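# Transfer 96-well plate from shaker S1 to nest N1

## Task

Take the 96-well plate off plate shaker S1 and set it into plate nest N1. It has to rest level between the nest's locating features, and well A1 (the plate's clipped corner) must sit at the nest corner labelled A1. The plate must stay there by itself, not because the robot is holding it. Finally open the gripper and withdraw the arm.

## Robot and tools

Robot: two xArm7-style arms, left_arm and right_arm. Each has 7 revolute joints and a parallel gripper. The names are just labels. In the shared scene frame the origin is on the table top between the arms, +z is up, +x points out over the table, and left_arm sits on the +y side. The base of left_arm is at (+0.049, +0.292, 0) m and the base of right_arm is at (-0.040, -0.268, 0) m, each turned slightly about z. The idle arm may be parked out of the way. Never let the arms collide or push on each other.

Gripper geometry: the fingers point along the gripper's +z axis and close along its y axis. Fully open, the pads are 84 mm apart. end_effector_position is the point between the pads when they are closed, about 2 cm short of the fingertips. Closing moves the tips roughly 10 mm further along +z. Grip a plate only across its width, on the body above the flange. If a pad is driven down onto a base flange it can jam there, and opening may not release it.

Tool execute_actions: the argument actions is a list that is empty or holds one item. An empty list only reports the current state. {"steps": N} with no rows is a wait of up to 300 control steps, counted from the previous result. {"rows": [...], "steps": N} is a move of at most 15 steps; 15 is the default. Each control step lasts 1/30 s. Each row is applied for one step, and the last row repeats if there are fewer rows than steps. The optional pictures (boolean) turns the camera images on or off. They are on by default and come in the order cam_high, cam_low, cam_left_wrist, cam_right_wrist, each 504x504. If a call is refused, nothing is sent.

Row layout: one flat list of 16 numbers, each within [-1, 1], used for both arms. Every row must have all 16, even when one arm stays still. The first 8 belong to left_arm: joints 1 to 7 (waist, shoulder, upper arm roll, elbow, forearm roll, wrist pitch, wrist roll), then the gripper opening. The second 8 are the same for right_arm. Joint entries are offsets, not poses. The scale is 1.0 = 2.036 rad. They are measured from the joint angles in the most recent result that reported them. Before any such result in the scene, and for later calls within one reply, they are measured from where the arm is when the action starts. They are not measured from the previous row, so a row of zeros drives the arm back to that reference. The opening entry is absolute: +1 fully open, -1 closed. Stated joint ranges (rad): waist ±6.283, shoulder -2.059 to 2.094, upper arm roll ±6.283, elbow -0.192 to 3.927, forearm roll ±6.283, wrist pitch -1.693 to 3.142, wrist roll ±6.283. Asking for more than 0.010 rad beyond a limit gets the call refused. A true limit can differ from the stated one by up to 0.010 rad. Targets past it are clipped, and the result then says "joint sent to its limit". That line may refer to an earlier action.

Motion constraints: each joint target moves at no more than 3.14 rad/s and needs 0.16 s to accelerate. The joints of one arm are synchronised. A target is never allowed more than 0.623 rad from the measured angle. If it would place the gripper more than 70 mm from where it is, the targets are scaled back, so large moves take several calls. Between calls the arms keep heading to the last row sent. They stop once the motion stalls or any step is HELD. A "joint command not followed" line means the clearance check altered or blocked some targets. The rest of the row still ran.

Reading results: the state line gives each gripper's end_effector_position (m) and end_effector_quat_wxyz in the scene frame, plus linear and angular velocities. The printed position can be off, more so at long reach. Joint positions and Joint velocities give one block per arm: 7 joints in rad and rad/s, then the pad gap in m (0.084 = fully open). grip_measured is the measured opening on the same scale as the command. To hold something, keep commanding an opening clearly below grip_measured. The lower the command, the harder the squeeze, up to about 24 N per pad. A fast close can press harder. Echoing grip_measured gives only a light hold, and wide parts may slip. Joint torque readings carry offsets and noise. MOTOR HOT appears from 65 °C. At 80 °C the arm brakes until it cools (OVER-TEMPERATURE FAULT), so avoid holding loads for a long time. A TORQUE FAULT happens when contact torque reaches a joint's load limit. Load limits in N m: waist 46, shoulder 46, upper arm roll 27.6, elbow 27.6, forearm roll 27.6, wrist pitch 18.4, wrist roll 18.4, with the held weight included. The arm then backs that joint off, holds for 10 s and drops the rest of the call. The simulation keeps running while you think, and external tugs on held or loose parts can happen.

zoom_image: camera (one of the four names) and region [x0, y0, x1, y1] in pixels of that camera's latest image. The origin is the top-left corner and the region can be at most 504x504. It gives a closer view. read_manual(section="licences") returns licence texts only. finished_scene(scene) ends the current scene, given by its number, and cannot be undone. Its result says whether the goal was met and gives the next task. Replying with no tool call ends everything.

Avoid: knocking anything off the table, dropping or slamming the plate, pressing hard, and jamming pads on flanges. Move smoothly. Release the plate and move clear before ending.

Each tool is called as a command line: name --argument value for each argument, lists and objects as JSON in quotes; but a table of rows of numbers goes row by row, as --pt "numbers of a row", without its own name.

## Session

execute_actions --actions '[]'

Scene clock: 0.00 s of 8400.00 s.
left_arm: end_effector_position=(+0.4431, +0.3418, +0.2472) grip_measured=+1.00 end_effector_quat_wxyz=(-0.001, +0.998, +0.061, -0.005) end_effector_velocity=(+0.000, -0.000, -0.000) end_effector_angular_velocity=(+0.000, +0.000, -0.001) | right_arm: end_effector_position=(+0.2327, -0.0548, +0.3765) grip_measured=+1.00 end_effector_quat_wxyz=(+0.680, -0.602, -0.394, +0.138) end_effector_velocity=(-0.000, +0.000, +0.000) end_effector_angular_velocity=(+0.000, +0.000, +0.001)
Joint positions: left_arm=[-0.003 -0.25  -0.002  0.914  0.002  1.173  0.003  0.084] | right_arm=[ 0.89   0.126 -0.836  1.102  1.082  2.262 -1.168  0.084]
Joint velocities: left_arm=[ 0.     0.001 -0.001  0.     0.    -0.     0.     0.   ] | right_arm=[ 0.001 -0.     0.     0.     0.     0.     0.    -0.   ]
Joint torques (N m, as the arm reports them, + toward a larger angle): no reading
Motor temperatures (°C, as the motors report them): left_arm=[27 31 32 30 27 31 34] | right_arm=[27 27 29 30 29 33 31]

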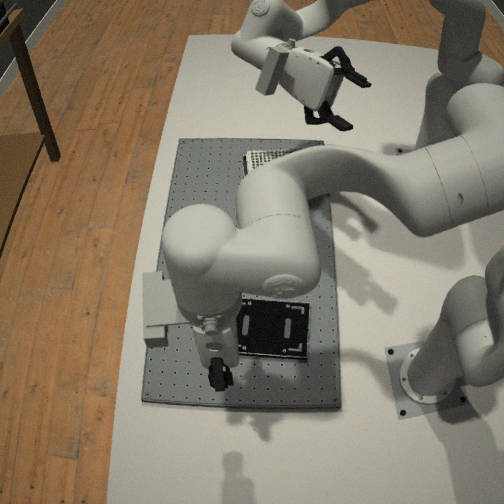

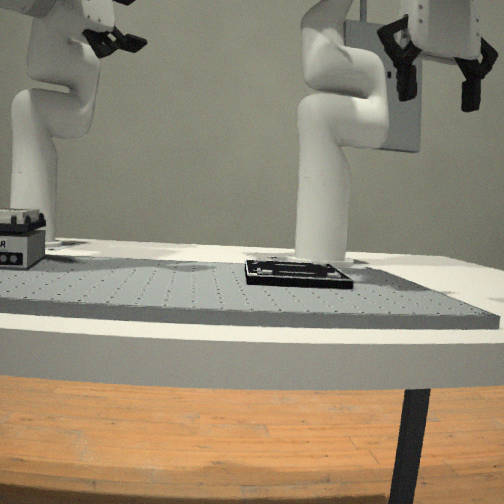

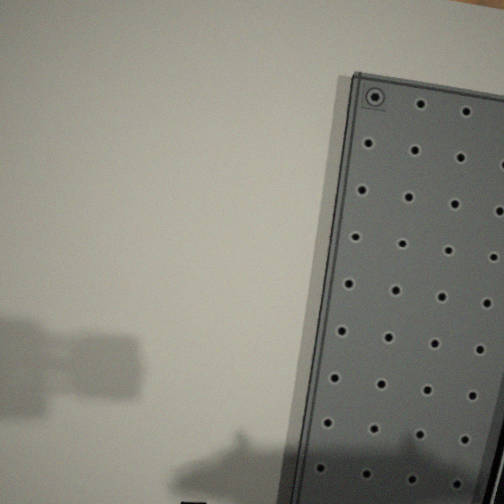

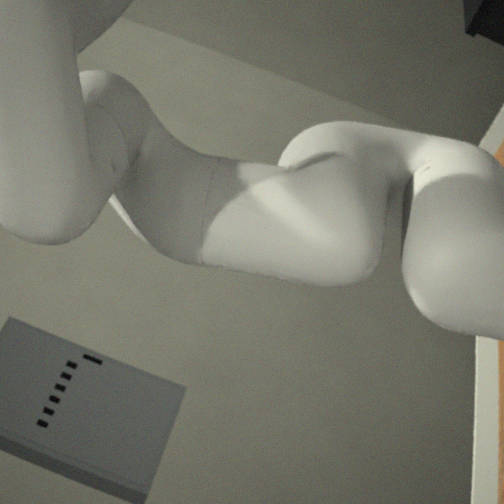

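execute_actions --actions '[{"rows": [[-0.252,-0.2329,0,-0.0999,0,0.1286,-0.191,1, -0.9,0,0,0,0,0,0,1]], "steps": 15}]' --pictures false

execute_actions --actions '[{"steps": 60}]'

Scene clock: 1.50 s of 8400.00 s.
left_arm: end_effector_position=(+0.3172, +0.1980, +0.2980) grip_measured=+1.00 end_effector_quat_wxyz=(-0.002, +1.000, +0.004, +0.001) end_effector_velocity=(-0.278, -0.165, +0.055) end_effector_angular_velocity=(-0.005, -0.051, -0.245) | right_arm: end_effector_position=(+0.3038, -0.2261, +0.3766) grip_measured=+1.00 end_effector_quat_wxyz=(+0.692, -0.686, -0.218, -0.049) end_effector_velocity=(+0.053, -0.437, -0.000) end_effector_angular_velocity=(+0.001, +0.002, -1.272)
Joint positions: left_arm=[-0.464 -0.677 -0.005  0.732  0.001  1.408 -0.345  0.084] | right_arm=[ 0.348  0.126 -0.837  1.102  1.082  2.262 -1.168  0.084]
Joint velocities: left_arm=[-0.85  -0.802 -0.023 -0.328 -0.004  0.426 -0.62   0.   ] | right_arm=[-1.277  0.     0.005 -0.001 -0.001  0.001  0.    -0.   ]
Joint torques (N m, as the arm reports them, + toward a larger angle): left_arm=[ 9.2   2.65  4.9  19.23  0.69 -1.47  0.12] | right_arm=[ -0.51 -15.44  -2.18  19.08   1.66   0.62  -0.41]
Motor temperatures (°C, as the motors report them): left_arm=[27 31 32 31 27 31 34] | right_arm=[27 27 29 30 29 33 31]
Steps of this call (steps 1 to 30: nothing new was sent; steps 31 to 45: all 15 steps of this action). Readings (joint positions):
31: left_arm=[-0.003 -0.250 -0.002 0.913 0.002 1.173 0.002] | right_arm=[0.889 0.126 -0.835 1.102 1.082 2.262 -1.168]
32: left_arm=[-0.010 -0.256 -0.000 0.910 0.002 1.177 -0.004] | right_arm=[0.882 0.126 -0.833 1.102 1.082 2.263 -1.168]
34: left_arm=[-0.063 -0.305 0.005 0.886 0.002 1.206 -0.047] | right_arm=[0.827 0.128 -0.826 1.102 1.082 2.263 -1.168]
38: left_arm=[-0.208 -0.439 -0.004 0.834 0.002 1.277 -0.152] | right_arm=[0.647 0.126 -0.838 1.102 1.082 2.262 -1.168]
45: the state above

Scene clock: 3.50 s of 8400.00 s.
left_arm: end_effector_position=(+0.3000, +0.1898, +0.2999) grip_measured=+1.00 end_effector_quat_wxyz=(-0.002, +1.000, -0.001, +0.000) end_effector_velocity=(-0.000, +0.000, +0.000) end_effector_angular_velocity=(+0.000, +0.000, -0.001) | right_arm: end_effector_position=(+0.0961, -0.5863, +0.3765) grip_measured=+1.00 end_effector_quat_wxyz=(-0.524, +0.679, -0.238, +0.456) end_effector_velocity=(-0.000, -0.000, +0.000) end_effector_angular_velocity=(-0.001, -0.001, -0.001)
Joint positions: left_arm=[-0.516 -0.724 -0.002  0.71   0.002  1.435 -0.386  0.084] | right_arm=[-0.942  0.126 -0.836  1.102  1.082  2.262 -1.168  0.084]
Joint velocities: left_arm=[-0.    -0.    -0.     0.     0.     0.     0.001 -0.   ] | right_arm=[-0.001 -0.    -0.     0.     0.001 -0.    -0.    -0.   ]
Joint torques (N m, as the arm reports them, + toward a larger angle): left_arm=[-0.67 -3.04  0.75 18.73 -0.1  -1.33 -0.21] | right_arm=[ -1.12 -14.92  -1.99  18.85   1.77   1.    -0.79]
Motor temperatures (°C, as the motors report them): left_arm=[27 31 32 32 27 31 34] | right_arm=[27 27 29 31 29 33 31]
Steps of this call (steps 1 to 60: the robot went on to your last target). Readings (joint positions):
1: left_arm=[-0.487 -0.698 -0.005 0.723 0.001 1.419 -0.362] | right_arm=[0.306 0.126 -0.837 1.102 1.082 2.262 -1.168]
2: left_arm=[-0.500 -0.711 -0.005 0.718 0.001 1.426 -0.372] | right_arm=[0.263 0.126 -0.837 1.102 1.082 2.262 -1.168]
4: left_arm=[-0.510 -0.719 -0.002 0.713 0.002 1.432 -0.381] | right_arm=[0.178 0.126 -0.837 1.102 1.082 2.262 -1.168]
8: left_arm=[-0.514 -0.722 -0.001 0.710 0.002 1.434 -0.385] | right_arm=[0.007 0.126 -0.836 1.102 1.082 2.262 -1.168]
60: the state above
All arms were judged still, so your last target was given up. Only a new action makes them travel on or press farther. Fingers that are still opening or closing keep moving.

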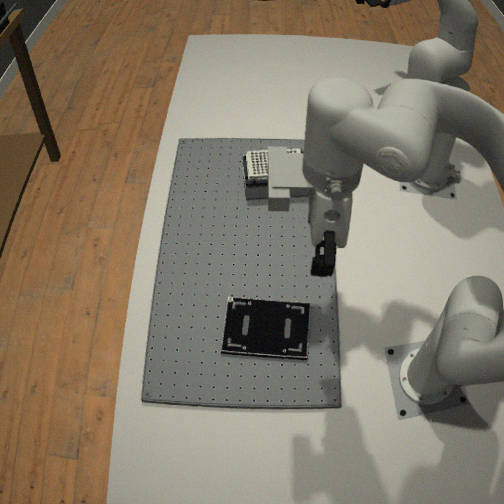

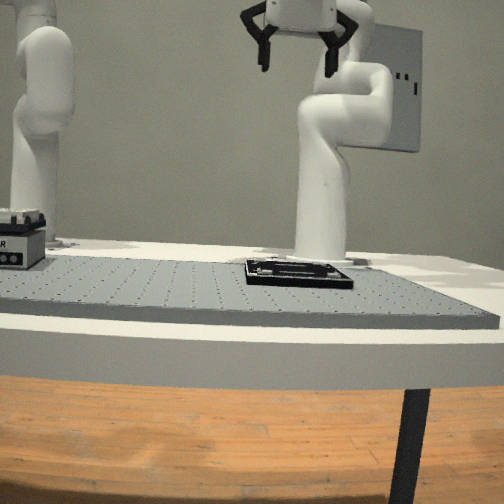

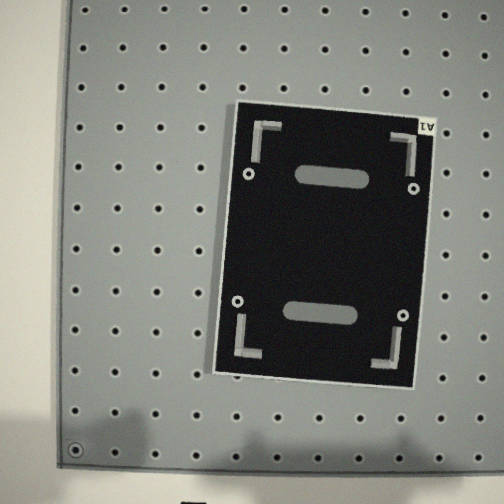

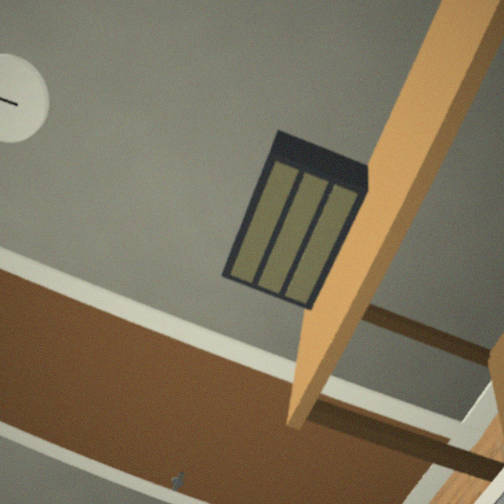

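execute_actions --actions '[{"rows": [[-0.3764,0.563,0,0.5751,0,0.0117,-0.3764,1, 0,0,0,0,0,0,0,1]], "steps": 15}]' --pictures false

execute_actions --actions '[{"steps": 60}]'

Scene clock: 5.20 s of 8400.00 s.
left_arm: end_effector_position=(+0.3260, -0.0001, +0.3423) grip_measured=+1.00 end_effector_quat_wxyz=(-0.005, +1.000, -0.002, -0.003) end_effector_velocity=(+0.022, -0.454, +0.022) end_effector_angular_velocity=(+0.019, +0.009, -0.007) | right_arm: end_effector_position=(+0.0961, -0.5863, +0.3765) grip_measured=+1.00 end_effector_quat_wxyz=(-0.524, +0.679, -0.238, +0.456) end_effector_velocity=(+0.000, +0.000, +0.000) end_effector_angular_velocity=(-0.000, -0.000, +0.001)
Joint positions: left_arm=[-0.94  -0.245 -0.003  1.191  0.002  1.448 -0.81   0.084] | right_arm=[-0.942  0.126 -0.836  1.102  1.082  2.262 -1.168  0.084]
Joint velocities: left_arm=[-0.734  1.178 -0.002  1.178 -0.     0.022 -0.729 -0.   ] | right_arm=[ 0.001 -0.    -0.    -0.     0.     0.    -0.    -0.   ]
Joint torques (N m, as the arm reports them, + toward a larger angle): left_arm=[ -0.46 -10.42   0.56  17.97  -0.14  -1.33  -0.21] | right_arm=[ -1.3  -15.09  -1.49  18.96   2.08   1.08  -0.31]
Motor temperatures (°C, as the motors report them): left_arm=[27 31 32 32 27 31 34] | right_arm=[27 27 29 31 29 33 31]
Steps of this call (steps 1 to 36: nothing new was sent; steps 37 to 51: all 15 steps of this action). Readings (joint positions):
37: left_arm=[-0.516 -0.723 -0.002 0.711 0.002 1.435 -0.387] | right_arm=[-0.942 0.126 -0.836 1.102 1.082 2.262 -1.168]
38: left_arm=[-0.524 -0.716 -0.001 0.718 0.002 1.436 -0.396] | right_arm=[-0.942 0.126 -0.836 1.102 1.082 2.262 -1.168]
40: left_arm=[-0.580 -0.660 0.002 0.775 0.002 1.439 -0.454] | right_arm=[-0.942 0.126 -0.836 1.102 1.082 2.262 -1.168]
44: left_arm=[-0.732 -0.507 -0.002 0.929 0.002 1.442 -0.604] | right_arm=[-0.942 0.126 -0.836 1.102 1.082 2.262 -1.168]
51: the state above

Scene clock: 7.20 s of 8400.00 s.
left_arm: end_effector_position=(+0.2894, -0.2502, +0.3001) grip_measured=+1.00 end_effector_quat_wxyz=(-0.000, +1.000, -0.001, +0.000) end_effector_velocity=(-0.000, -0.000, +0.000) end_effector_angular_velocity=(-0.001, +0.000, +0.001) | right_arm: end_effector_position=(+0.0961, -0.5863, +0.3765) grip_measured=+1.00 end_effector_quat_wxyz=(-0.524, +0.679, -0.238, +0.456) end_effector_velocity=(+0.000, -0.000, +0.000) end_effector_angular_velocity=(-0.001, -0.001, -0.000)
Joint positions: left_arm=[-1.282  0.422 -0.002  1.881  0.002  1.459 -1.152  0.084] | right_arm=[-0.942  0.126 -0.836  1.102  1.082  2.262 -1.168  0.084]
Joint velocities: left_arm=[ 0.    -0.    -0.    -0.    -0.    -0.001 -0.001 -0.   ] | right_arm=[ 0.     0.    -0.     0.     0.001  0.    -0.     0.   ]
Joint torques (N m, as the arm reports them, + toward a larger angle): left_arm=[ -0.6  -21.05   0.4   18.4   -0.16  -1.35  -0.33] | right_arm=[ -1.88 -15.32  -1.9   19.15   1.76   1.03  -0.25]
Motor temperatures (°C, as the motors report them): left_arm=[27 32 32 33 27 31 34] | right_arm=[27 27 29 32 29 33 31]
Steps of this call (steps 1 to 45: the robot went on to your last target; steps 46 to 60: nothing new was sent). Readings (joint positions):
1: left_arm=[-0.964 -0.206 -0.003 1.230 0.002 1.449 -0.833] | right_arm=[-0.942 0.126 -0.836 1.102 1.082 2.262 -1.168]
2: left_arm=[-0.986 -0.166 -0.003 1.270 0.002 1.450 -0.856] | right_arm=[-0.942 0.126 -0.836 1.102 1.082 2.262 -1.168]
4: left_arm=[-1.028 -0.084 -0.003 1.352 0.002 1.451 -0.897] | right_arm=[-0.942 0.126 -0.836 1.102 1.082 2.262 -1.168]
8: left_arm=[-1.106 0.075 -0.002 1.518 0.002 1.453 -0.977] | right_arm=[-0.942 0.126 -0.836 1.102 1.082 2.262 -1.168]
60: the state above
All arms were judged still, so your last target was given up. Only a new action makes them travel on or press farther. Fingers that are still opening or closing keep moving.

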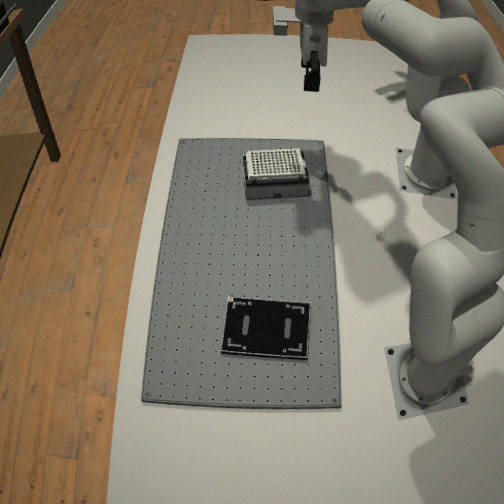

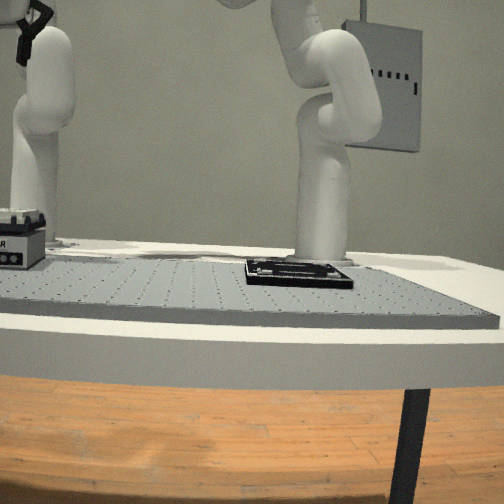

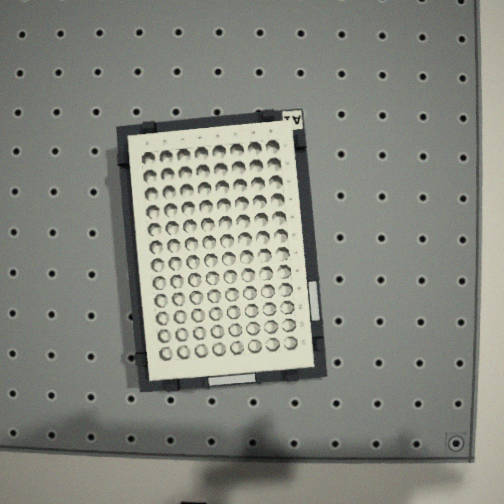

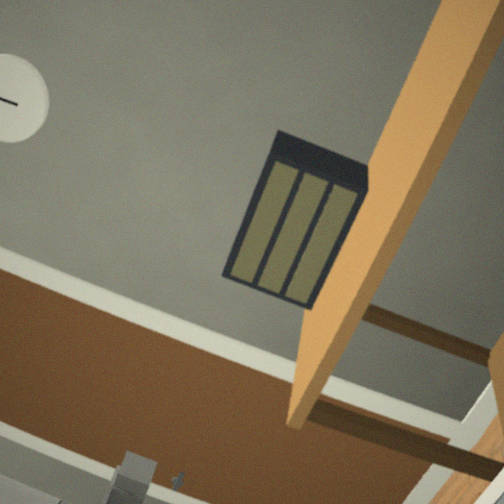

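execute_actions --actions '[{"rows": [[0.0691,0.0194,0,-0.2129,0,-0.2323,0.0249,1, 0,0,0,0,0,0,0,1]], "steps": 15}]' --pictures false

execute_actions --actions '[{"steps": 25}]'

Scene clock: 8.63 s of 8400.00 s.
left_arm: end_effector_position=(+0.3560, -0.2014, +0.1328) grip_measured=+1.00 end_effector_quat_wxyz=(-0.005, +0.999, +0.044, -0.002) end_effector_velocity=(+0.045, +0.091, -0.153) end_effector_angular_velocity=(+0.062, +0.026, +0.106) | right_arm: end_effector_position=(+0.0961, -0.5863, +0.3765) grip_measured=+1.00 end_effector_quat_wxyz=(-0.524, +0.679, -0.238, +0.456) end_effector_velocity=(-0.000, -0.000, +0.000) end_effector_angular_velocity=(-0.000, +0.000, -0.001)
Joint positions: left_arm=[-1.145  0.464  0.001  1.462  0.002  1.01  -1.104  0.084] | right_arm=[-0.942  0.126 -0.836  1.102  1.082  2.262 -1.168  0.084]
Joint velocities: left_arm=[ 0.124  0.056  0.025 -0.362  0.001 -0.352  0.039  0.   ] | right_arm=[-0.001  0.    -0.     0.     0.     0.     0.     0.   ]
Joint torques (N m, as the arm reports them, + toward a larger angle): left_arm=[ -7.91 -29.24  -4.5   27.37  -0.13  -1.55  -0.25] | right_arm=[ -1.48 -15.56  -1.88  19.18   1.88   0.91  -0.47]
Motor temperatures (°C, as the motors report them): left_arm=[27 32 32 33 27 31 34] | right_arm=[27 27 29 32 29 33 31]
Steps of this call (steps 1 to 28: nothing new was sent; steps 29 to 43: all 15 steps of this action). Readings (joint positions):
29: left_arm=[-1.282 0.422 -0.002 1.880 0.002 1.458 -1.152] | right_arm=[-0.942 0.126 -0.836 1.102 1.082 2.262 -1.168]
30: left_arm=[-1.280 0.422 -0.003 1.874 0.002 1.449 -1.151] | right_arm=[-0.942 0.126 -0.836 1.102 1.082 2.262 -1.168]
32: left_arm=[-1.265 0.422 -0.006 1.827 0.001 1.389 -1.145] | right_arm=[-0.942 0.126 -0.836 1.102 1.082 2.262 -1.168]
36: left_arm=[-1.216 0.442 -0.001 1.677 0.002 1.239 -1.129] | right_arm=[-0.942 0.126 -0.836 1.102 1.082 2.262 -1.168]
43: the state above

Scene clock: 9.47 s of 8400.00 s.
left_arm: end_effector_position=(+0.3570, -0.2019, +0.1301) grip_measured=+1.00 end_effector_quat_wxyz=(+0.000, +0.999, +0.044, +0.000) end_effector_velocity=(-0.000, +0.000, -0.000) end_effector_angular_velocity=(+0.001, +0.001, -0.000) | right_arm: end_effector_position=(+0.0961, -0.5863, +0.3765) grip_measured=+1.00 end_effector_quat_wxyz=(-0.524, +0.679, -0.238, +0.456) end_effector_velocity=(+0.000, +0.000, -0.000) end_effector_angular_velocity=(+0.000, -0.000, +0.001)
Joint positions: left_arm=[-1.141  0.462 -0.002  1.448  0.002  0.986 -1.102  0.084] | right_arm=[-0.942  0.126 -0.836  1.102  1.082  2.262 -1.168  0.084]
Joint velocities: left_arm=[ 0.     0.001 -0.    -0.     0.     0.     0.    -0.   ] | right_arm=[ 0.001 -0.     0.    -0.    -0.     0.    -0.    -0.   ]
Joint torques (N m, as the arm reports them, + toward a larger angle): left_arm=[ -0.77 -21.29   0.33  18.11  -0.29  -1.29  -0.33] | right_arm=[ -1.71 -15.41  -2.08  19.11   1.71   0.88  -0.37]
Motor temperatures (°C, as the motors report them): left_arm=[27 32 32 33 27 31 34] | right_arm=[27 27 29 32 29 33 31]
Steps of this call (steps 1 to 25: the robot went on to your last target). Readings (joint positions):
1: left_arm=[-1.143 0.465 0.001 1.454 0.002 1.000 -1.103] | right_arm=[-0.942 0.126 -0.836 1.102 1.082 2.262 -1.168]
2: left_arm=[-1.142 0.464 0.000 1.451 0.002 0.995 -1.102] | right_arm=[-0.942 0.126 -0.836 1.102 1.082 2.262 -1.168]
4: left_arm=[-1.142 0.461 -0.003 1.452 0.002 0.988 -1.102] | right_arm=[-0.942 0.126 -0.836 1.102 1.082 2.262 -1.168]
8: left_arm=[-1.143 0.460 -0.004 1.450 0.002 0.986 -1.102] | right_arm=[-0.942 0.126 -0.836 1.102 1.082 2.262 -1.168]
25: the state above

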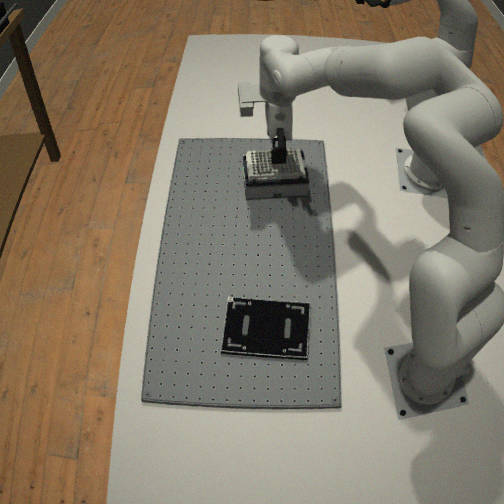

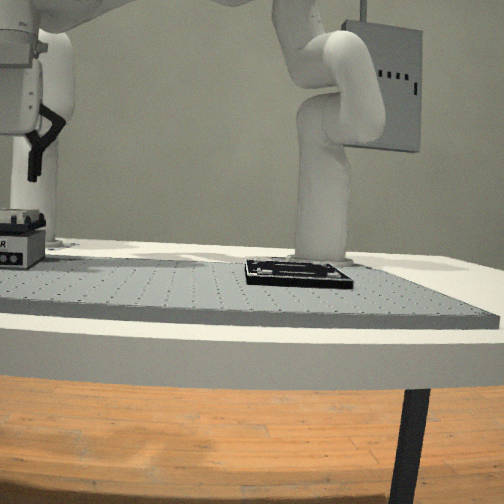

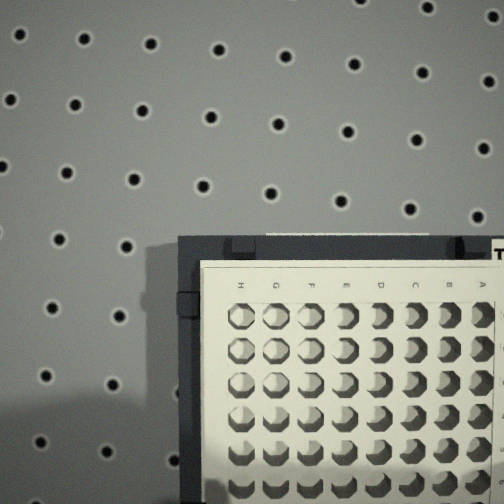

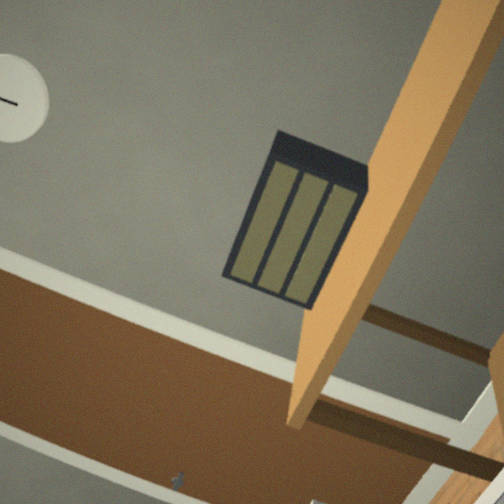

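execute_actions --actions '[{"rows": [[0.0013,0.0256,0,-0.0285,0,-0.0541,0.0018,1, 0,0,0,0,0,0,0,1]], "steps": 15}]' --pictures false

execute_actions --actions '[{"steps": 12}]'

Scene clock: 11.10 s of 8400.00 s.
left_arm: end_effector_position=(+0.3558, -0.1970, +0.0841) grip_measured=+1.00 end_effector_quat_wxyz=(-0.002, +0.999, +0.043, -0.001) end_effector_velocity=(+0.001, -0.002, +0.002) end_effector_angular_velocity=(-0.008, -0.004, -0.001) | right_arm: end_effector_position=(+0.0961, -0.5863, +0.3765) grip_measured=+1.00 end_effector_quat_wxyz=(-0.524, +0.679, -0.238, +0.456) end_effector_velocity=(-0.000, -0.000, +0.000) end_effector_angular_velocity=(-0.000, -0.000, -0.002)
Joint positions: left_arm=[-1.139  0.514 -0.002  1.388  0.002  0.878 -1.098  0.084] | right_arm=[-0.942  0.126 -0.836  1.102  1.082  2.262 -1.168  0.084]
Joint velocities: left_arm=[-0.    -0.    -0.001  0.002 -0.    -0.006  0.001  0.   ] | right_arm=[-0.001 -0.    -0.    -0.     0.    -0.    -0.     0.   ]
Joint torques (N m, as the arm reports them, + toward a larger angle): left_arm=[ -0.85 -22.69  -0.65  20.85   0.11  -2.7   -0.16] | right_arm=[ -1.84 -15.08  -2.25  18.99   2.41   1.2   -0.38]
Motor temperatures (°C, as the motors report them): left_arm=[27 32 32 34 27 31 34] | right_arm=[27 27 29 33 29 33 31]
Steps of this call (steps 1 to 15: the robot went on to your last target; steps 16 to 34: nothing new was sent; steps 35 to 49: all 15 steps of this action). Readings (joint positions):
35: left_arm=[-1.141 0.462 -0.002 1.447 0.002 0.985 -1.102] | right_arm=[-0.942 0.126 -0.836 1.102 1.082 2.262 -1.168]
36: left_arm=[-1.141 0.464 -0.002 1.445 0.002 0.977 -1.101] | right_arm=[-0.942 0.126 -0.836 1.102 1.082 2.262 -1.168]
38: left_arm=[-1.140 0.483 -0.003 1.425 0.002 0.928 -1.100] | right_arm=[-0.942 0.126 -0.836 1.102 1.082 2.262 -1.168]
42: left_arm=[-1.138 0.515 -0.002 1.388 0.001 0.882 -1.098] | right_arm=[-0.942 0.126 -0.836 1.102 1.082 2.262 -1.168]
49: the state above

Scene clock: 11.50 s of 8400.00 s.
left_arm: end_effector_position=(+0.3564, -0.1980, +0.0851) grip_measured=+1.00 end_effector_quat_wxyz=(-0.000, +0.999, +0.043, +0.000) end_effector_velocity=(+0.000, -0.000, +0.001) end_effector_angular_velocity=(-0.001, -0.001, -0.000) | right_arm: end_effector_position=(+0.0961, -0.5863, +0.3765) grip_measured=+1.00 end_effector_quat_wxyz=(-0.524, +0.679, -0.238, +0.456) end_effector_velocity=(+0.000, +0.000, +0.000) end_effector_angular_velocity=(-0.000, -0.000, +0.001)
Joint positions: left_arm=[-1.139  0.514 -0.002  1.39   0.002  0.876 -1.098  0.084] | right_arm=[-0.942  0.126 -0.836  1.102  1.082  2.262 -1.168  0.084]
Joint velocities: left_arm=[ 0.    -0.001 -0.     0.     0.    -0.001 -0.     0.   ] | right_arm=[ 0.001 -0.     0.    -0.     0.    -0.    -0.    -0.   ]
Joint torques (N m, as the arm reports them, + toward a larger angle): left_arm=[ -0.97 -22.92  -0.6   20.61  -0.06  -2.68  -0.1 ] | right_arm=[ -1.31 -15.83  -2.04  18.8    2.     0.59  -0.54]
Motor temperatures (°C, as the motors report them): left_arm=[27 32 32 34 27 31 34] | right_arm=[27 27 29 33 29 33 31]
Steps of this call (steps 1 to 12: the robot went on to your last target). Readings (joint positions):
1: left_arm=[-1.139 0.514 -0.002 1.388 0.002 0.878 -1.098] | right_arm=[-0.942 0.126 -0.836 1.102 1.082 2.262 -1.168]
2: left_arm=[-1.139 0.514 -0.002 1.388 0.002 0.878 -1.098] | right_arm=[-0.942 0.126 -0.836 1.102 1.082 2.262 -1.168]
4: left_arm=[-1.139 0.514 -0.002 1.389 0.002 0.876 -1.098] | right_arm=[-0.942 0.126 -0.836 1.102 1.082 2.262 -1.168]
8: left_arm=[-1.139 0.514 -0.002 1.390 0.002 0.876 -1.098] | right_arm=[-0.942 0.126 -0.836 1.102 1.082 2.262 -1.168]
12: the state above

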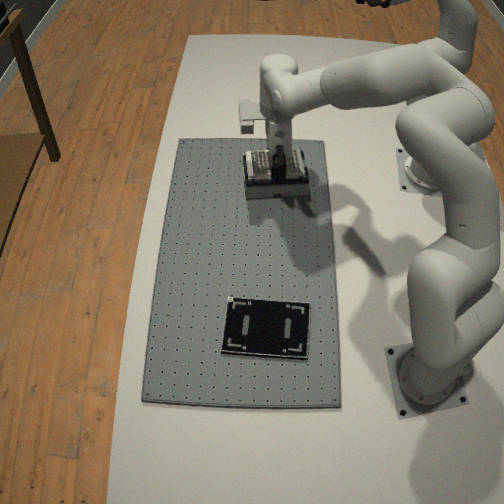

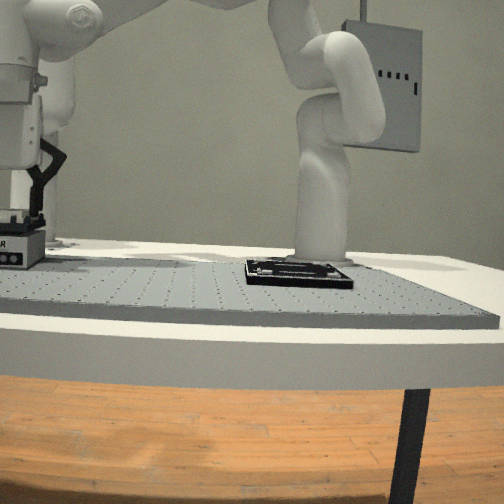

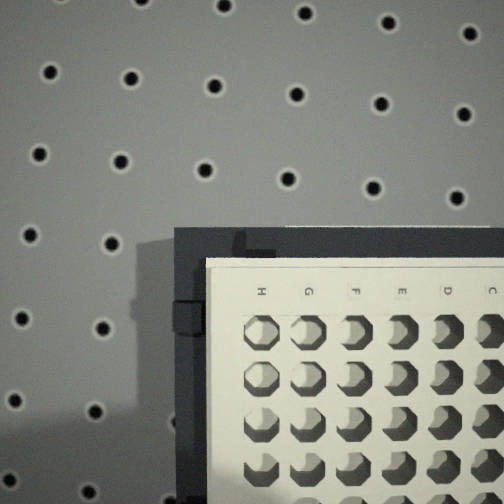

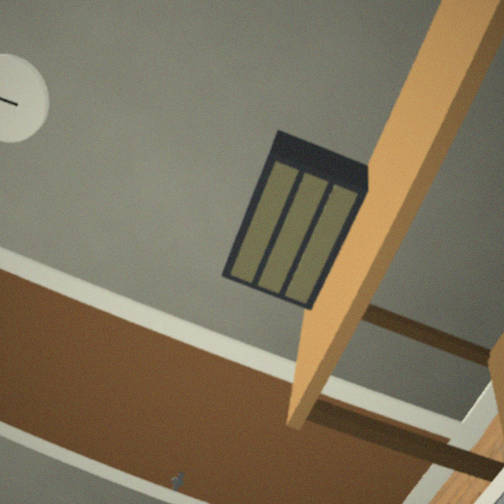

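execute_actions --actions '[{"rows": [[0,0,0,0,0,0,0,0.8, 0,0,0,0,0,0,0,1],[0,0,0,0,0,0,0,0.6, 0,0,0,0,0,0,0,1],[0,0,0,0,0,0,0,0.3, 0,0,0,0,0,0,0,1],[0,0,0,0,0,0,0,0, 0,0,0,0,0,0,0,1],[0,0,0,0,0,0,0,-0.5, 0,0,0,0,0,0,0,1],[0,0,0,0,0,0,0,-1, 0,0,0,0,0,0,0,1]], "steps": 15}]' --pictures false

execute_actions --actions '[{"rows": [[0,-0.0256,0,0.0285,0,0.0541,0,-1, 0,0,0,0,0,0,0,1]], "steps": 15}]' --pictures false

execute_actions --actions '[{"steps": 10}]'

Scene clock: 12.90 s of 8400.00 s.
left_arm: end_effector_position=(+0.3565, -0.1978, +0.0851) grip_measured=+0.93 end_effector_quat_wxyz=(-0.000, +0.999, +0.043, +0.000) end_effector_velocity=(+0.000, +0.000, -0.001) end_effector_angular_velocity=(+0.001, +0.000, +0.000) | right_arm: end_effector_position=(+0.0961, -0.5863, +0.3765) grip_measured=+1.00 end_effector_quat_wxyz=(-0.524, +0.679, -0.238, +0.456) end_effector_velocity=(-0.001, -0.000, -0.000) end_effector_angular_velocity=(+0.000, +0.001, -0.002)
Joint positions: left_arm=[-1.138  0.513 -0.002  1.389  0.002  0.876 -1.098  0.082] | right_arm=[-0.942  0.126 -0.836  1.102  1.082  2.262 -1.168  0.084]
Joint velocities: left_arm=[ 0.     0.002  0.001  0.    -0.    -0.001  0.     0.   ] | right_arm=[-0.002 -0.    -0.     0.    -0.001  0.     0.    -0.   ]
Joint torques (N m, as the arm reports them, + toward a larger angle): left_arm=[ -2.3  -21.04  -1.56  21.77  -0.4   -3.78   0.23] | right_arm=[ -1.54 -15.1   -1.83  19.39   2.23   0.69  -0.71]
Motor temperatures (°C, as the motors report them): left_arm=[27 32 32 34 27 31 34] | right_arm=[27 27 30 33 29 33 31]
Steps of this call (steps 1 to 15: the robot went on to your last target; steps 16 to 27: nothing new was sent; steps 28 to 42: all 15 steps of this action). Readings (joint positions):
28: left_arm=[-1.139 0.514 -0.002 1.389 0.002 0.876 -1.098] | right_arm=[-0.942 0.126 -0.836 1.102 1.082 2.262 -1.168]
29: left_arm=[-1.138 0.513 -0.002 1.389 0.002 0.877 -1.098] | right_arm=[-0.942 0.126 -0.836 1.102 1.082 2.262 -1.168]
31: left_arm=[-1.138 0.513 -0.002 1.389 0.002 0.877 -1.098] | right_arm=[-0.942 0.126 -0.836 1.102 1.082 2.262 -1.168]
35: left_arm=[-1.138 0.513 -0.002 1.389 0.002 0.877 -1.098] | right_arm=[-0.942 0.126 -0.836 1.102 1.082 2.262 -1.168]
42: the state above

Scene clock: 13.40 s of 8400.00 s.
left_arm: end_effector_position=(+0.3580, -0.2003, +0.1288) grip_measured=+0.93 end_effector_quat_wxyz=(-0.001, +0.999, +0.043, -0.000) end_effector_velocity=(+0.003, -0.007, +0.015) end_effector_angular_velocity=(-0.024, -0.014, -0.000) | right_arm: end_effector_position=(+0.0961, -0.5863, +0.3765) grip_measured=+1.00 end_effector_quat_wxyz=(-0.524, +0.679, -0.238, +0.456) end_effector_velocity=(+0.000, +0.000, -0.000) end_effector_angular_velocity=(+0.000, +0.001, +0.001)
Joint positions: left_arm=[-1.138  0.463 -0.002  1.446  0.002  0.986 -1.098  0.082] | right_arm=[-0.942  0.126 -0.836  1.102  1.082  2.262 -1.168  0.084]
Joint velocities: left_arm=[-0.    -0.013 -0.002  0.018  0.     0.003 -0.002  0.   ] | right_arm=[ 0.001  0.     0.     0.    -0.001  0.    -0.    -0.   ]
Joint torques (N m, as the arm reports them, + toward a larger angle): left_arm=[ -1.02 -22.42   0.2   18.47  -0.12  -1.24  -0.26] | right_arm=[ -2.19 -14.92  -1.76  19.14   1.69   1.04  -0.54]
Motor temperatures (°C, as the motors report them): left_arm=[27 32 32 35 27 31 34] | right_arm=[27 27 30 33 29 33 31]
Steps of this call (steps 1 to 15: all 15 steps of this action). Readings (joint positions):
1: left_arm=[-1.138 0.513 -0.002 1.390 0.002 0.877 -1.098] | right_arm=[-0.942 0.126 -0.836 1.102 1.082 2.262 -1.168]
2: left_arm=[-1.138 0.511 -0.002 1.392 0.002 0.884 -1.098] | right_arm=[-0.942 0.126 -0.836 1.102 1.082 2.262 -1.168]
4: left_arm=[-1.139 0.493 -0.003 1.415 0.002 0.930 -1.098] | right_arm=[-0.942 0.126 -0.836 1.102 1.082 2.262 -1.168]
8: left_arm=[-1.139 0.458 -0.003 1.455 0.002 0.975 -1.098] | right_arm=[-0.942 0.126 -0.836 1.102 1.082 2.262 -1.168]
15: the state above

Scene clock: 13.73 s of 8400.00 s.
left_arm: end_effector_position=(+0.3583, -0.2007, +0.1299) grip_measured=+0.93 end_effector_quat_wxyz=(-0.000, +0.999, +0.043, +0.000) end_effector_velocity=(+0.000, -0.000, +0.001) end_effector_angular_velocity=(-0.001, -0.001, -0.001) | right_arm: end_effector_position=(+0.0961, -0.5863, +0.3765) grip_measured=+1.00 end_effector_quat_wxyz=(-0.524, +0.679, -0.238, +0.456) end_effector_velocity=(+0.000, -0.000, +0.000) end_effector_angular_velocity=(-0.000, +0.000, +0.001)
Joint positions: left_arm=[-1.138  0.461 -0.002  1.447  0.002  0.986 -1.098  0.082] | right_arm=[-0.942  0.126 -0.836  1.102  1.082  2.262 -1.168  0.084]
Joint velocities: left_arm=[-0.    -0.001 -0.     0.     0.     0.     0.    -0.   ] | right_arm=[ 0.  0.  0.  0. -0. -0.  0. -0.]
Joint torques (N m, as the arm reports them, + toward a larger angle): left_arm=[ -0.42 -21.68   0.18  18.12  -0.17  -1.37  -0.29] | right_arm=[ -1.68 -15.32  -1.81  18.69   1.85   0.65  -0.82]
Motor temperatures (°C, as the motors report them): left_arm=[27 32 32 35 27 31 34] | right_arm=[27 27 30 33 29 33 31]
Steps of this call (steps 1 to 10: the robot went on to your last target). Readings (joint positions):
1: left_arm=[-1.138 0.462 -0.002 1.447 0.002 0.986 -1.098] | right_arm=[-0.942 0.126 -0.836 1.102 1.082 2.262 -1.168]
2: left_arm=[-1.139 0.462 -0.002 1.447 0.002 0.986 -1.098] | right_arm=[-0.942 0.126 -0.836 1.102 1.082 2.262 -1.168]
4: left_arm=[-1.139 0.462 -0.002 1.447 0.002 0.986 -1.098] | right_arm=[-0.942 0.126 -0.836 1.102 1.082 2.262 -1.168]
8: left_arm=[-1.138 0.462 -0.002 1.447 0.002 0.986 -1.098] | right_arm=[-0.942 0.126 -0.836 1.102 1.082 2.262 -1.168]
10: the state above

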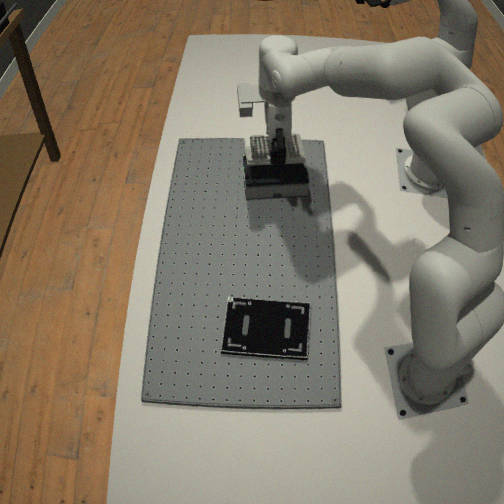

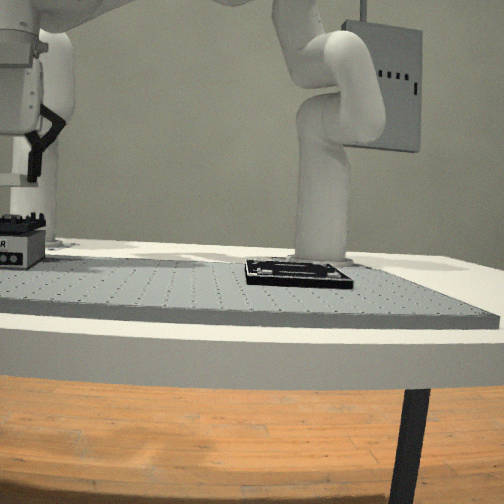

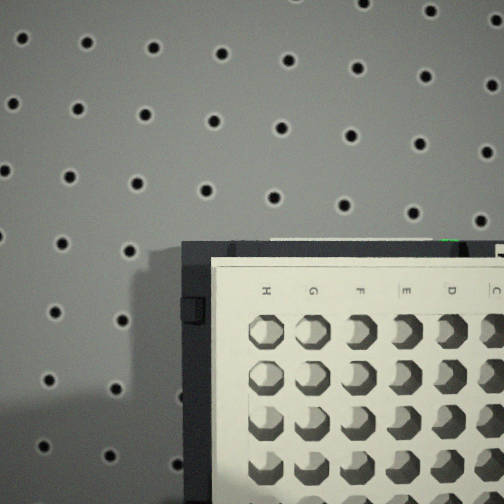

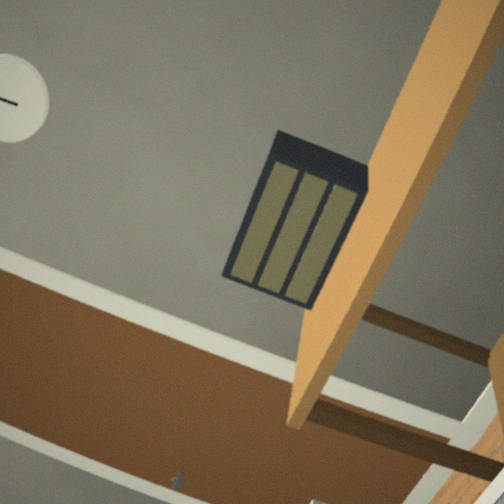

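execute_actions --actions '[{"rows": [[0.3326,-0.2907,0,-0.4974,0,-0.2068,0.42,-1, 0,0,0,0,0,0,0,1]], "steps": 15}]' --pictures false

execute_actions --actions '[{"steps": 55}]'

Scene clock: 19.10 s of 8400.00 s.
left_arm: end_effector_position=(+0.4552, -0.0245, +0.1491) grip_measured=+0.93 end_effector_quat_wxyz=(+0.035, +0.998, +0.017, +0.044) end_effector_velocity=(-0.008, +0.454, -0.128) end_effector_angular_velocity=(+0.164, +0.041, -0.240) | right_arm: end_effector_position=(+0.0961, -0.5863, +0.3765) grip_measured=+1.00 end_effector_quat_wxyz=(-0.524, +0.679, -0.238, +0.456) end_effector_velocity=(-0.000, +0.000, -0.000) end_effector_angular_velocity=(+0.001, +0.001, +0.000)
Joint positions: left_arm=[-0.793  0.156  0.001  1.038  0.002  0.77  -0.697  0.082] | right_arm=[-0.942  0.126 -0.836  1.102  1.082  2.262 -1.168  0.084]
Joint velocities: left_arm=[ 0.687 -0.592 -0.001 -1.141 -0.    -0.417  0.932 -0.   ] | right_arm=[-0.    -0.    -0.    -0.    -0.001 -0.     0.     0.   ]
Joint torques (N m, as the arm reports them, + toward a larger angle): left_arm=[ -3.09 -14.81  -1.66  16.19  -0.15  -0.98  -0.03] | right_arm=[ -1.63 -15.9   -2.54  19.01   2.08   0.63  -0.36]
Motor temperatures (°C, as the motors report them): left_arm=[27 33 32 35 27 31 34] | right_arm=[27 28 30 34 29 33 31]
Steps of this call (steps 1 to 15: the robot went on to your last target; steps 16 to 90: nothing new was sent; then 1.87 s passed at rest; steps 91 to 105: all 15 steps of this action). Readings (joint positions):
91: left_arm=[-1.138 0.461 -0.002 1.447 0.002 0.986 -1.097] | right_arm=[-0.942 0.126 -0.836 1.102 1.082 2.262 -1.168]
92: left_arm=[-1.132 0.455 -0.005 1.439 0.002 0.980 -1.089] | right_arm=[-0.942 0.126 -0.836 1.102 1.082 2.262 -1.168]
94: left_arm=[-1.088 0.411 -0.013 1.387 0.001 0.948 -1.040] | right_arm=[-0.942 0.126 -0.836 1.102 1.082 2.262 -1.168]
98: left_arm=[-0.972 0.311 -0.000 1.279 0.002 0.879 -0.928] | right_arm=[-0.942 0.126 -0.836 1.102 1.082 2.262 -1.168]
105: the state above

Scene clock: 20.93 s of 8400.00 s.
left_arm: end_effector_position=(+0.3692, +0.1812, +0.0651) grip_measured=+0.93 end_effector_quat_wxyz=(-0.001, +0.999, -0.046, -0.000) end_effector_velocity=(+0.001, -0.000, +0.001) end_effector_angular_velocity=(-0.001, -0.003, +0.000) | right_arm: end_effector_position=(+0.0961, -0.5863, +0.3765) grip_measured=+1.00 end_effector_quat_wxyz=(-0.524, +0.679, -0.238, +0.456) end_effector_velocity=(+0.001, +0.000, +0.000) end_effector_angular_velocity=(-0.001, -0.001, +0.001)
Joint positions: left_arm=[-0.461 -0.13  -0.002  0.435  0.002  0.565 -0.243  0.082] | right_arm=[-0.942  0.126 -0.836  1.102  1.082  2.262 -1.168  0.084]
Joint velocities: left_arm=[-0.    -0.003 -0.     0.     0.    -0.    -0.     0.   ] | right_arm=[ 0.001 -0.     0.     0.     0.001  0.     0.     0.   ]
Joint torques (N m, as the arm reports them, + toward a larger angle): left_arm=[ -0.51 -10.14   0.5   14.77  -0.03  -1.36  -0.29] | right_arm=[ -1.32 -15.7   -1.78  18.83   2.14   0.81  -0.41]
Motor temperatures (°C, as the motors report them): left_arm=[27 33 32 35 27 31 34] | right_arm=[27 28 30 34 29 33 31]
Steps of this call (steps 1 to 45: the robot went on to your last target; steps 46 to 55: nothing new was sent). Readings (joint positions):
1: left_arm=[-0.770 0.137 0.001 1.000 0.002 0.756 -0.667] | right_arm=[-0.942 0.126 -0.836 1.102 1.082 2.262 -1.168]
2: left_arm=[-0.749 0.118 0.000 0.961 0.002 0.743 -0.638] | right_arm=[-0.942 0.126 -0.836 1.102 1.082 2.262 -1.168]
4: left_arm=[-0.707 0.082 -0.001 0.882 0.002 0.717 -0.580] | right_arm=[-0.942 0.126 -0.836 1.102 1.082 2.262 -1.168]
8: left_arm=[-0.622 0.009 -0.001 0.726 0.002 0.664 -0.462] | right_arm=[-0.942 0.126 -0.836 1.102 1.082 2.262 -1.168]
55: the state above
All arms were judged still, so your last target was given up. Only a new action makes them travel on or press farther. Fingers that are still opening or closing keep moving.

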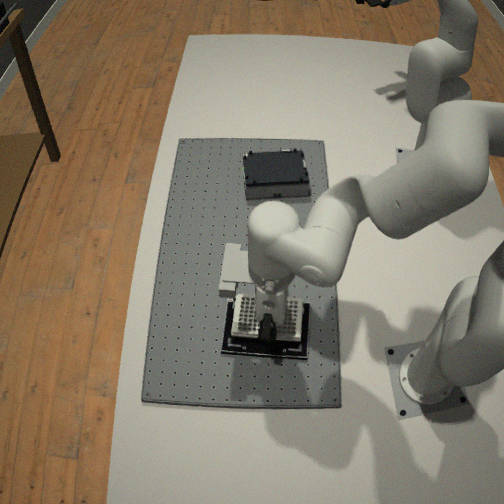

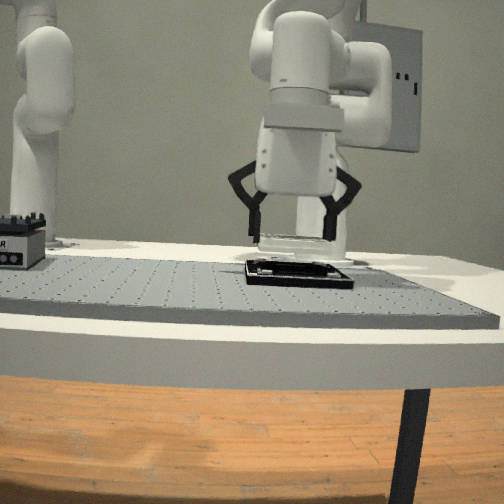

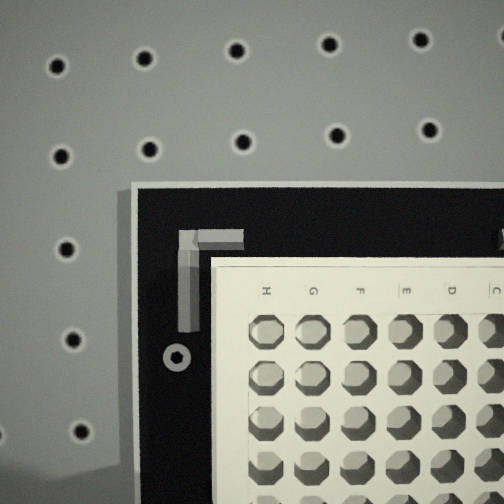

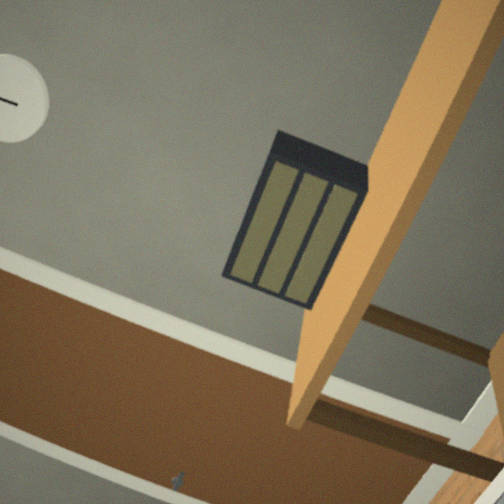

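execute_actions --actions '[{"rows": [[0.0055,0.0238,0,-0.0045,0,-0.0283,0.0055,-1, 0,0,0,0,0,0,0,1]], "steps": 15}]' --pictures false

execute_actions --actions '[{"steps": 12}]'

Scene clock: 22.90 s of 8400.00 s.
left_arm: end_effector_position=(+0.3702, +0.1847, +0.0503) grip_measured=+0.93 end_effector_quat_wxyz=(-0.000, +0.999, -0.046, +0.000) end_effector_velocity=(-0.001, +0.001, -0.001) end_effector_angular_velocity=(+0.001, +0.002, +0.000) | right_arm: end_effector_position=(+0.0961, -0.5863, +0.3765) grip_measured=+1.00 end_effector_quat_wxyz=(-0.524, +0.679, -0.238, +0.456) end_effector_velocity=(+0.001, +0.000, -0.000) end_effector_angular_velocity=(+0.000, +0.000, +0.002)
Joint positions: left_arm=[-0.45  -0.082 -0.002  0.426  0.002  0.508 -0.232  0.082] | right_arm=[-0.942  0.126 -0.836  1.102  1.082  2.262 -1.168  0.084]
Joint velocities: left_arm=[ 0.     0.001  0.001 -0.002  0.    -0.     0.001 -0.   ] | right_arm=[ 0.002 -0.     0.    -0.    -0.    -0.    -0.     0.   ]
Joint torques (N m, as the arm reports them, + toward a larger angle): left_arm=[ -0.87 -10.75   0.32  13.95  -0.21  -1.31  -0.13] | right_arm=[ -2.14 -15.76  -2.29  19.22   1.94   0.8   -0.55]
Motor temperatures (°C, as the motors report them): left_arm=[27 33 32 35 27 31 34] | right_arm=[27 28 30 35 29 33 31]
Steps of this call (steps 1 to 44: nothing new was sent; steps 45 to 59: all 15 steps of this action). Readings (joint positions):
45: left_arm=[-0.461 -0.130 -0.002 0.435 0.002 0.565 -0.243] | right_arm=[-0.942 0.126 -0.836 1.102 1.082 2.262 -1.168]
46: left_arm=[-0.460 -0.125 -0.002 0.434 0.002 0.557 -0.241] | right_arm=[-0.942 0.126 -0.836 1.102 1.082 2.262 -1.168]
48: left_arm=[-0.454 -0.100 -0.002 0.430 0.002 0.528 -0.236] | right_arm=[-0.942 0.126 -0.836 1.102 1.082 2.262 -1.168]
52: left_arm=[-0.450 -0.083 -0.002 0.425 0.002 0.511 -0.232] | right_arm=[-0.942 0.126 -0.836 1.102 1.082 2.262 -1.168]
59: the state above

Scene clock: 23.30 s of 8400.00 s.
left_arm: end_effector_position=(+0.3701, +0.1848, +0.0501) grip_measured=+0.93 end_effector_quat_wxyz=(-0.001, +0.999, -0.046, -0.000) end_effector_velocity=(-0.000, -0.000, -0.000) end_effector_angular_velocity=(+0.000, +0.001, -0.001) | right_arm: end_effector_position=(+0.0961, -0.5863, +0.3765) grip_measured=+1.00 end_effector_quat_wxyz=(-0.524, +0.679, -0.238, +0.456) end_effector_velocity=(-0.000, +0.000, -0.000) end_effector_angular_velocity=(-0.000, +0.000, +0.000)
Joint positions: left_arm=[-0.45  -0.082 -0.002  0.426  0.002  0.508 -0.232  0.082] | right_arm=[-0.942  0.126 -0.836  1.102  1.082  2.262 -1.168  0.084]
Joint velocities: left_arm=[-0.     0.    -0.001 -0.     0.     0.    -0.001 -0.   ] | right_arm=[ 0. -0.  0.  0. -0. -0.  0. -0.]
Joint torques (N m, as the arm reports them, + toward a larger angle): left_arm=[ -0.34 -10.62   0.41  14.01  -0.16  -1.41  -0.33] | right_arm=[ -1.29 -15.96  -1.79  19.15   1.68   0.63  -0.12]
Motor temperatures (°C, as the motors report them): left_arm=[27 33 32 35 27 31 34] | right_arm=[27 28 30 35 29 33 31]
Steps of this call (steps 1 to 12: the robot went on to your last target). Readings (joint positions):
1: left_arm=[-0.450 -0.082 -0.002 0.426 0.002 0.508 -0.232] | right_arm=[-0.942 0.126 -0.836 1.102 1.082 2.262 -1.168]
2: left_arm=[-0.450 -0.082 -0.002 0.426 0.002 0.508 -0.232] | right_arm=[-0.942 0.126 -0.836 1.102 1.082 2.262 -1.168]
4: left_arm=[-0.450 -0.082 -0.002 0.426 0.002 0.508 -0.232] | right_arm=[-0.942 0.126 -0.836 1.102 1.082 2.262 -1.168]
8: left_arm=[-0.450 -0.082 -0.002 0.426 0.002 0.508 -0.232] | right_arm=[-0.942 0.126 -0.836 1.102 1.082 2.262 -1.168]
12: the state above

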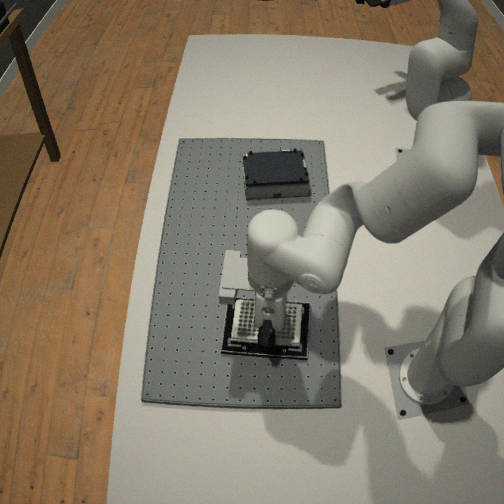

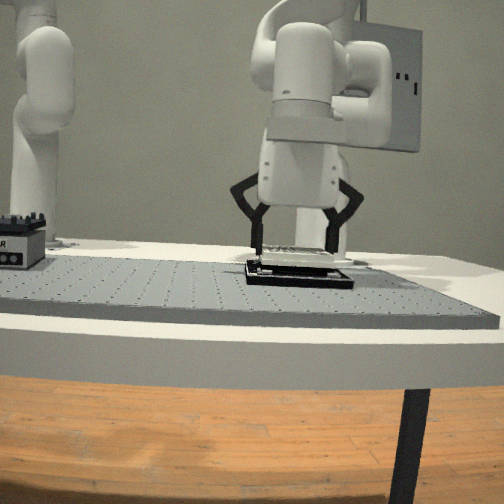

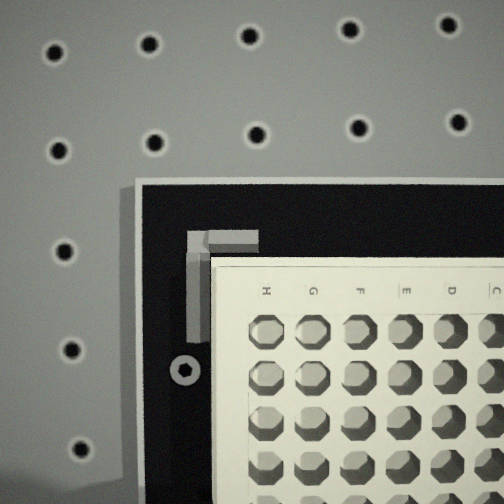

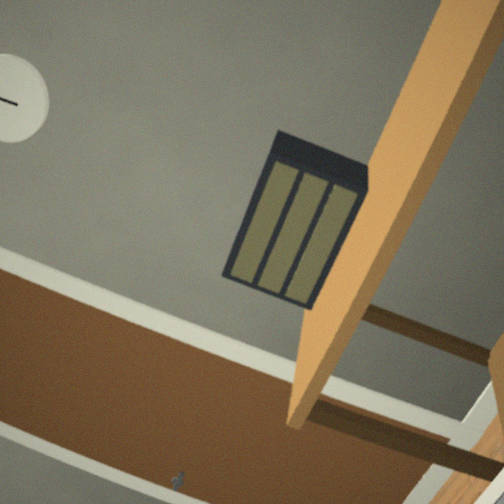

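execute_actions --actions '[{"rows": [[0,0.008,0,-0.0014,0,-0.0094,0,-1, 0,0,0,0,0,0,0,1]], "steps": 15}]' --pictures false

Scene clock: 24.27 s of 8400.00 s.
left_arm: end_effector_position=(+0.3699, +0.1849, +0.0452) grip_measured=+0.93 end_effector_quat_wxyz=(-0.000, +0.999, -0.046, +0.000) end_effector_velocity=(-0.001, +0.000, -0.001) end_effector_angular_velocity=(+0.001, +0.002, -0.000) | right_arm: end_effector_position=(+0.0961, -0.5863, +0.3765) grip_measured=+1.00 end_effector_quat_wxyz=(-0.524, +0.679, -0.238, +0.456) end_effector_velocity=(+0.000, +0.000, -0.000) end_effector_angular_velocity=(-0.000, +0.001, +0.002)
Joint positions: left_arm=[-0.45  -0.066 -0.002  0.423  0.002  0.489 -0.232  0.082] | right_arm=[-0.942  0.126 -0.836  1.102  1.082  2.262 -1.168  0.084]
Joint velocities: left_arm=[-0.     0.002  0.001 -0.001 -0.    -0.     0.001  0.   ] | right_arm=[ 0.001 -0.     0.     0.001 -0.001 -0.     0.    -0.   ]
Joint torques (N m, as the arm reports them, + toward a larger angle): left_arm=[ -0.55 -10.6    0.62  13.73  -0.32  -1.3   -0.25] | right_arm=[ -1.53 -14.96  -2.25  18.64   1.74   0.91  -0.28]
Motor temperatures (°C, as the motors report them): left_arm=[27 33 32 35 27 31 34] | right_arm=[27 28 30 35 29 33 31]
Steps of this call (steps 1 to 14: the robot went on to your last target; steps 15 to 29: all 15 steps of this action). Readings (joint positions):
15: left_arm=[-0.450 -0.082 -0.002 0.426 0.002 0.507 -0.232] | right_arm=[-0.942 0.126 -0.836 1.102 1.082 2.262 -1.168]
16: left_arm=[-0.450 -0.079 -0.002 0.425 0.002 0.503 -0.232] | right_arm=[-0.942 0.126 -0.836 1.102 1.082 2.262 -1.168]
18: left_arm=[-0.450 -0.070 -0.002 0.424 0.002 0.494 -0.232] | right_arm=[-0.942 0.126 -0.836 1.102 1.082 2.262 -1.168]
22: left_arm=[-0.450 -0.066 -0.002 0.423 0.002 0.489 -0.232] | right_arm=[-0.942 0.126 -0.836 1.102 1.082 2.262 -1.168]
29: the state above


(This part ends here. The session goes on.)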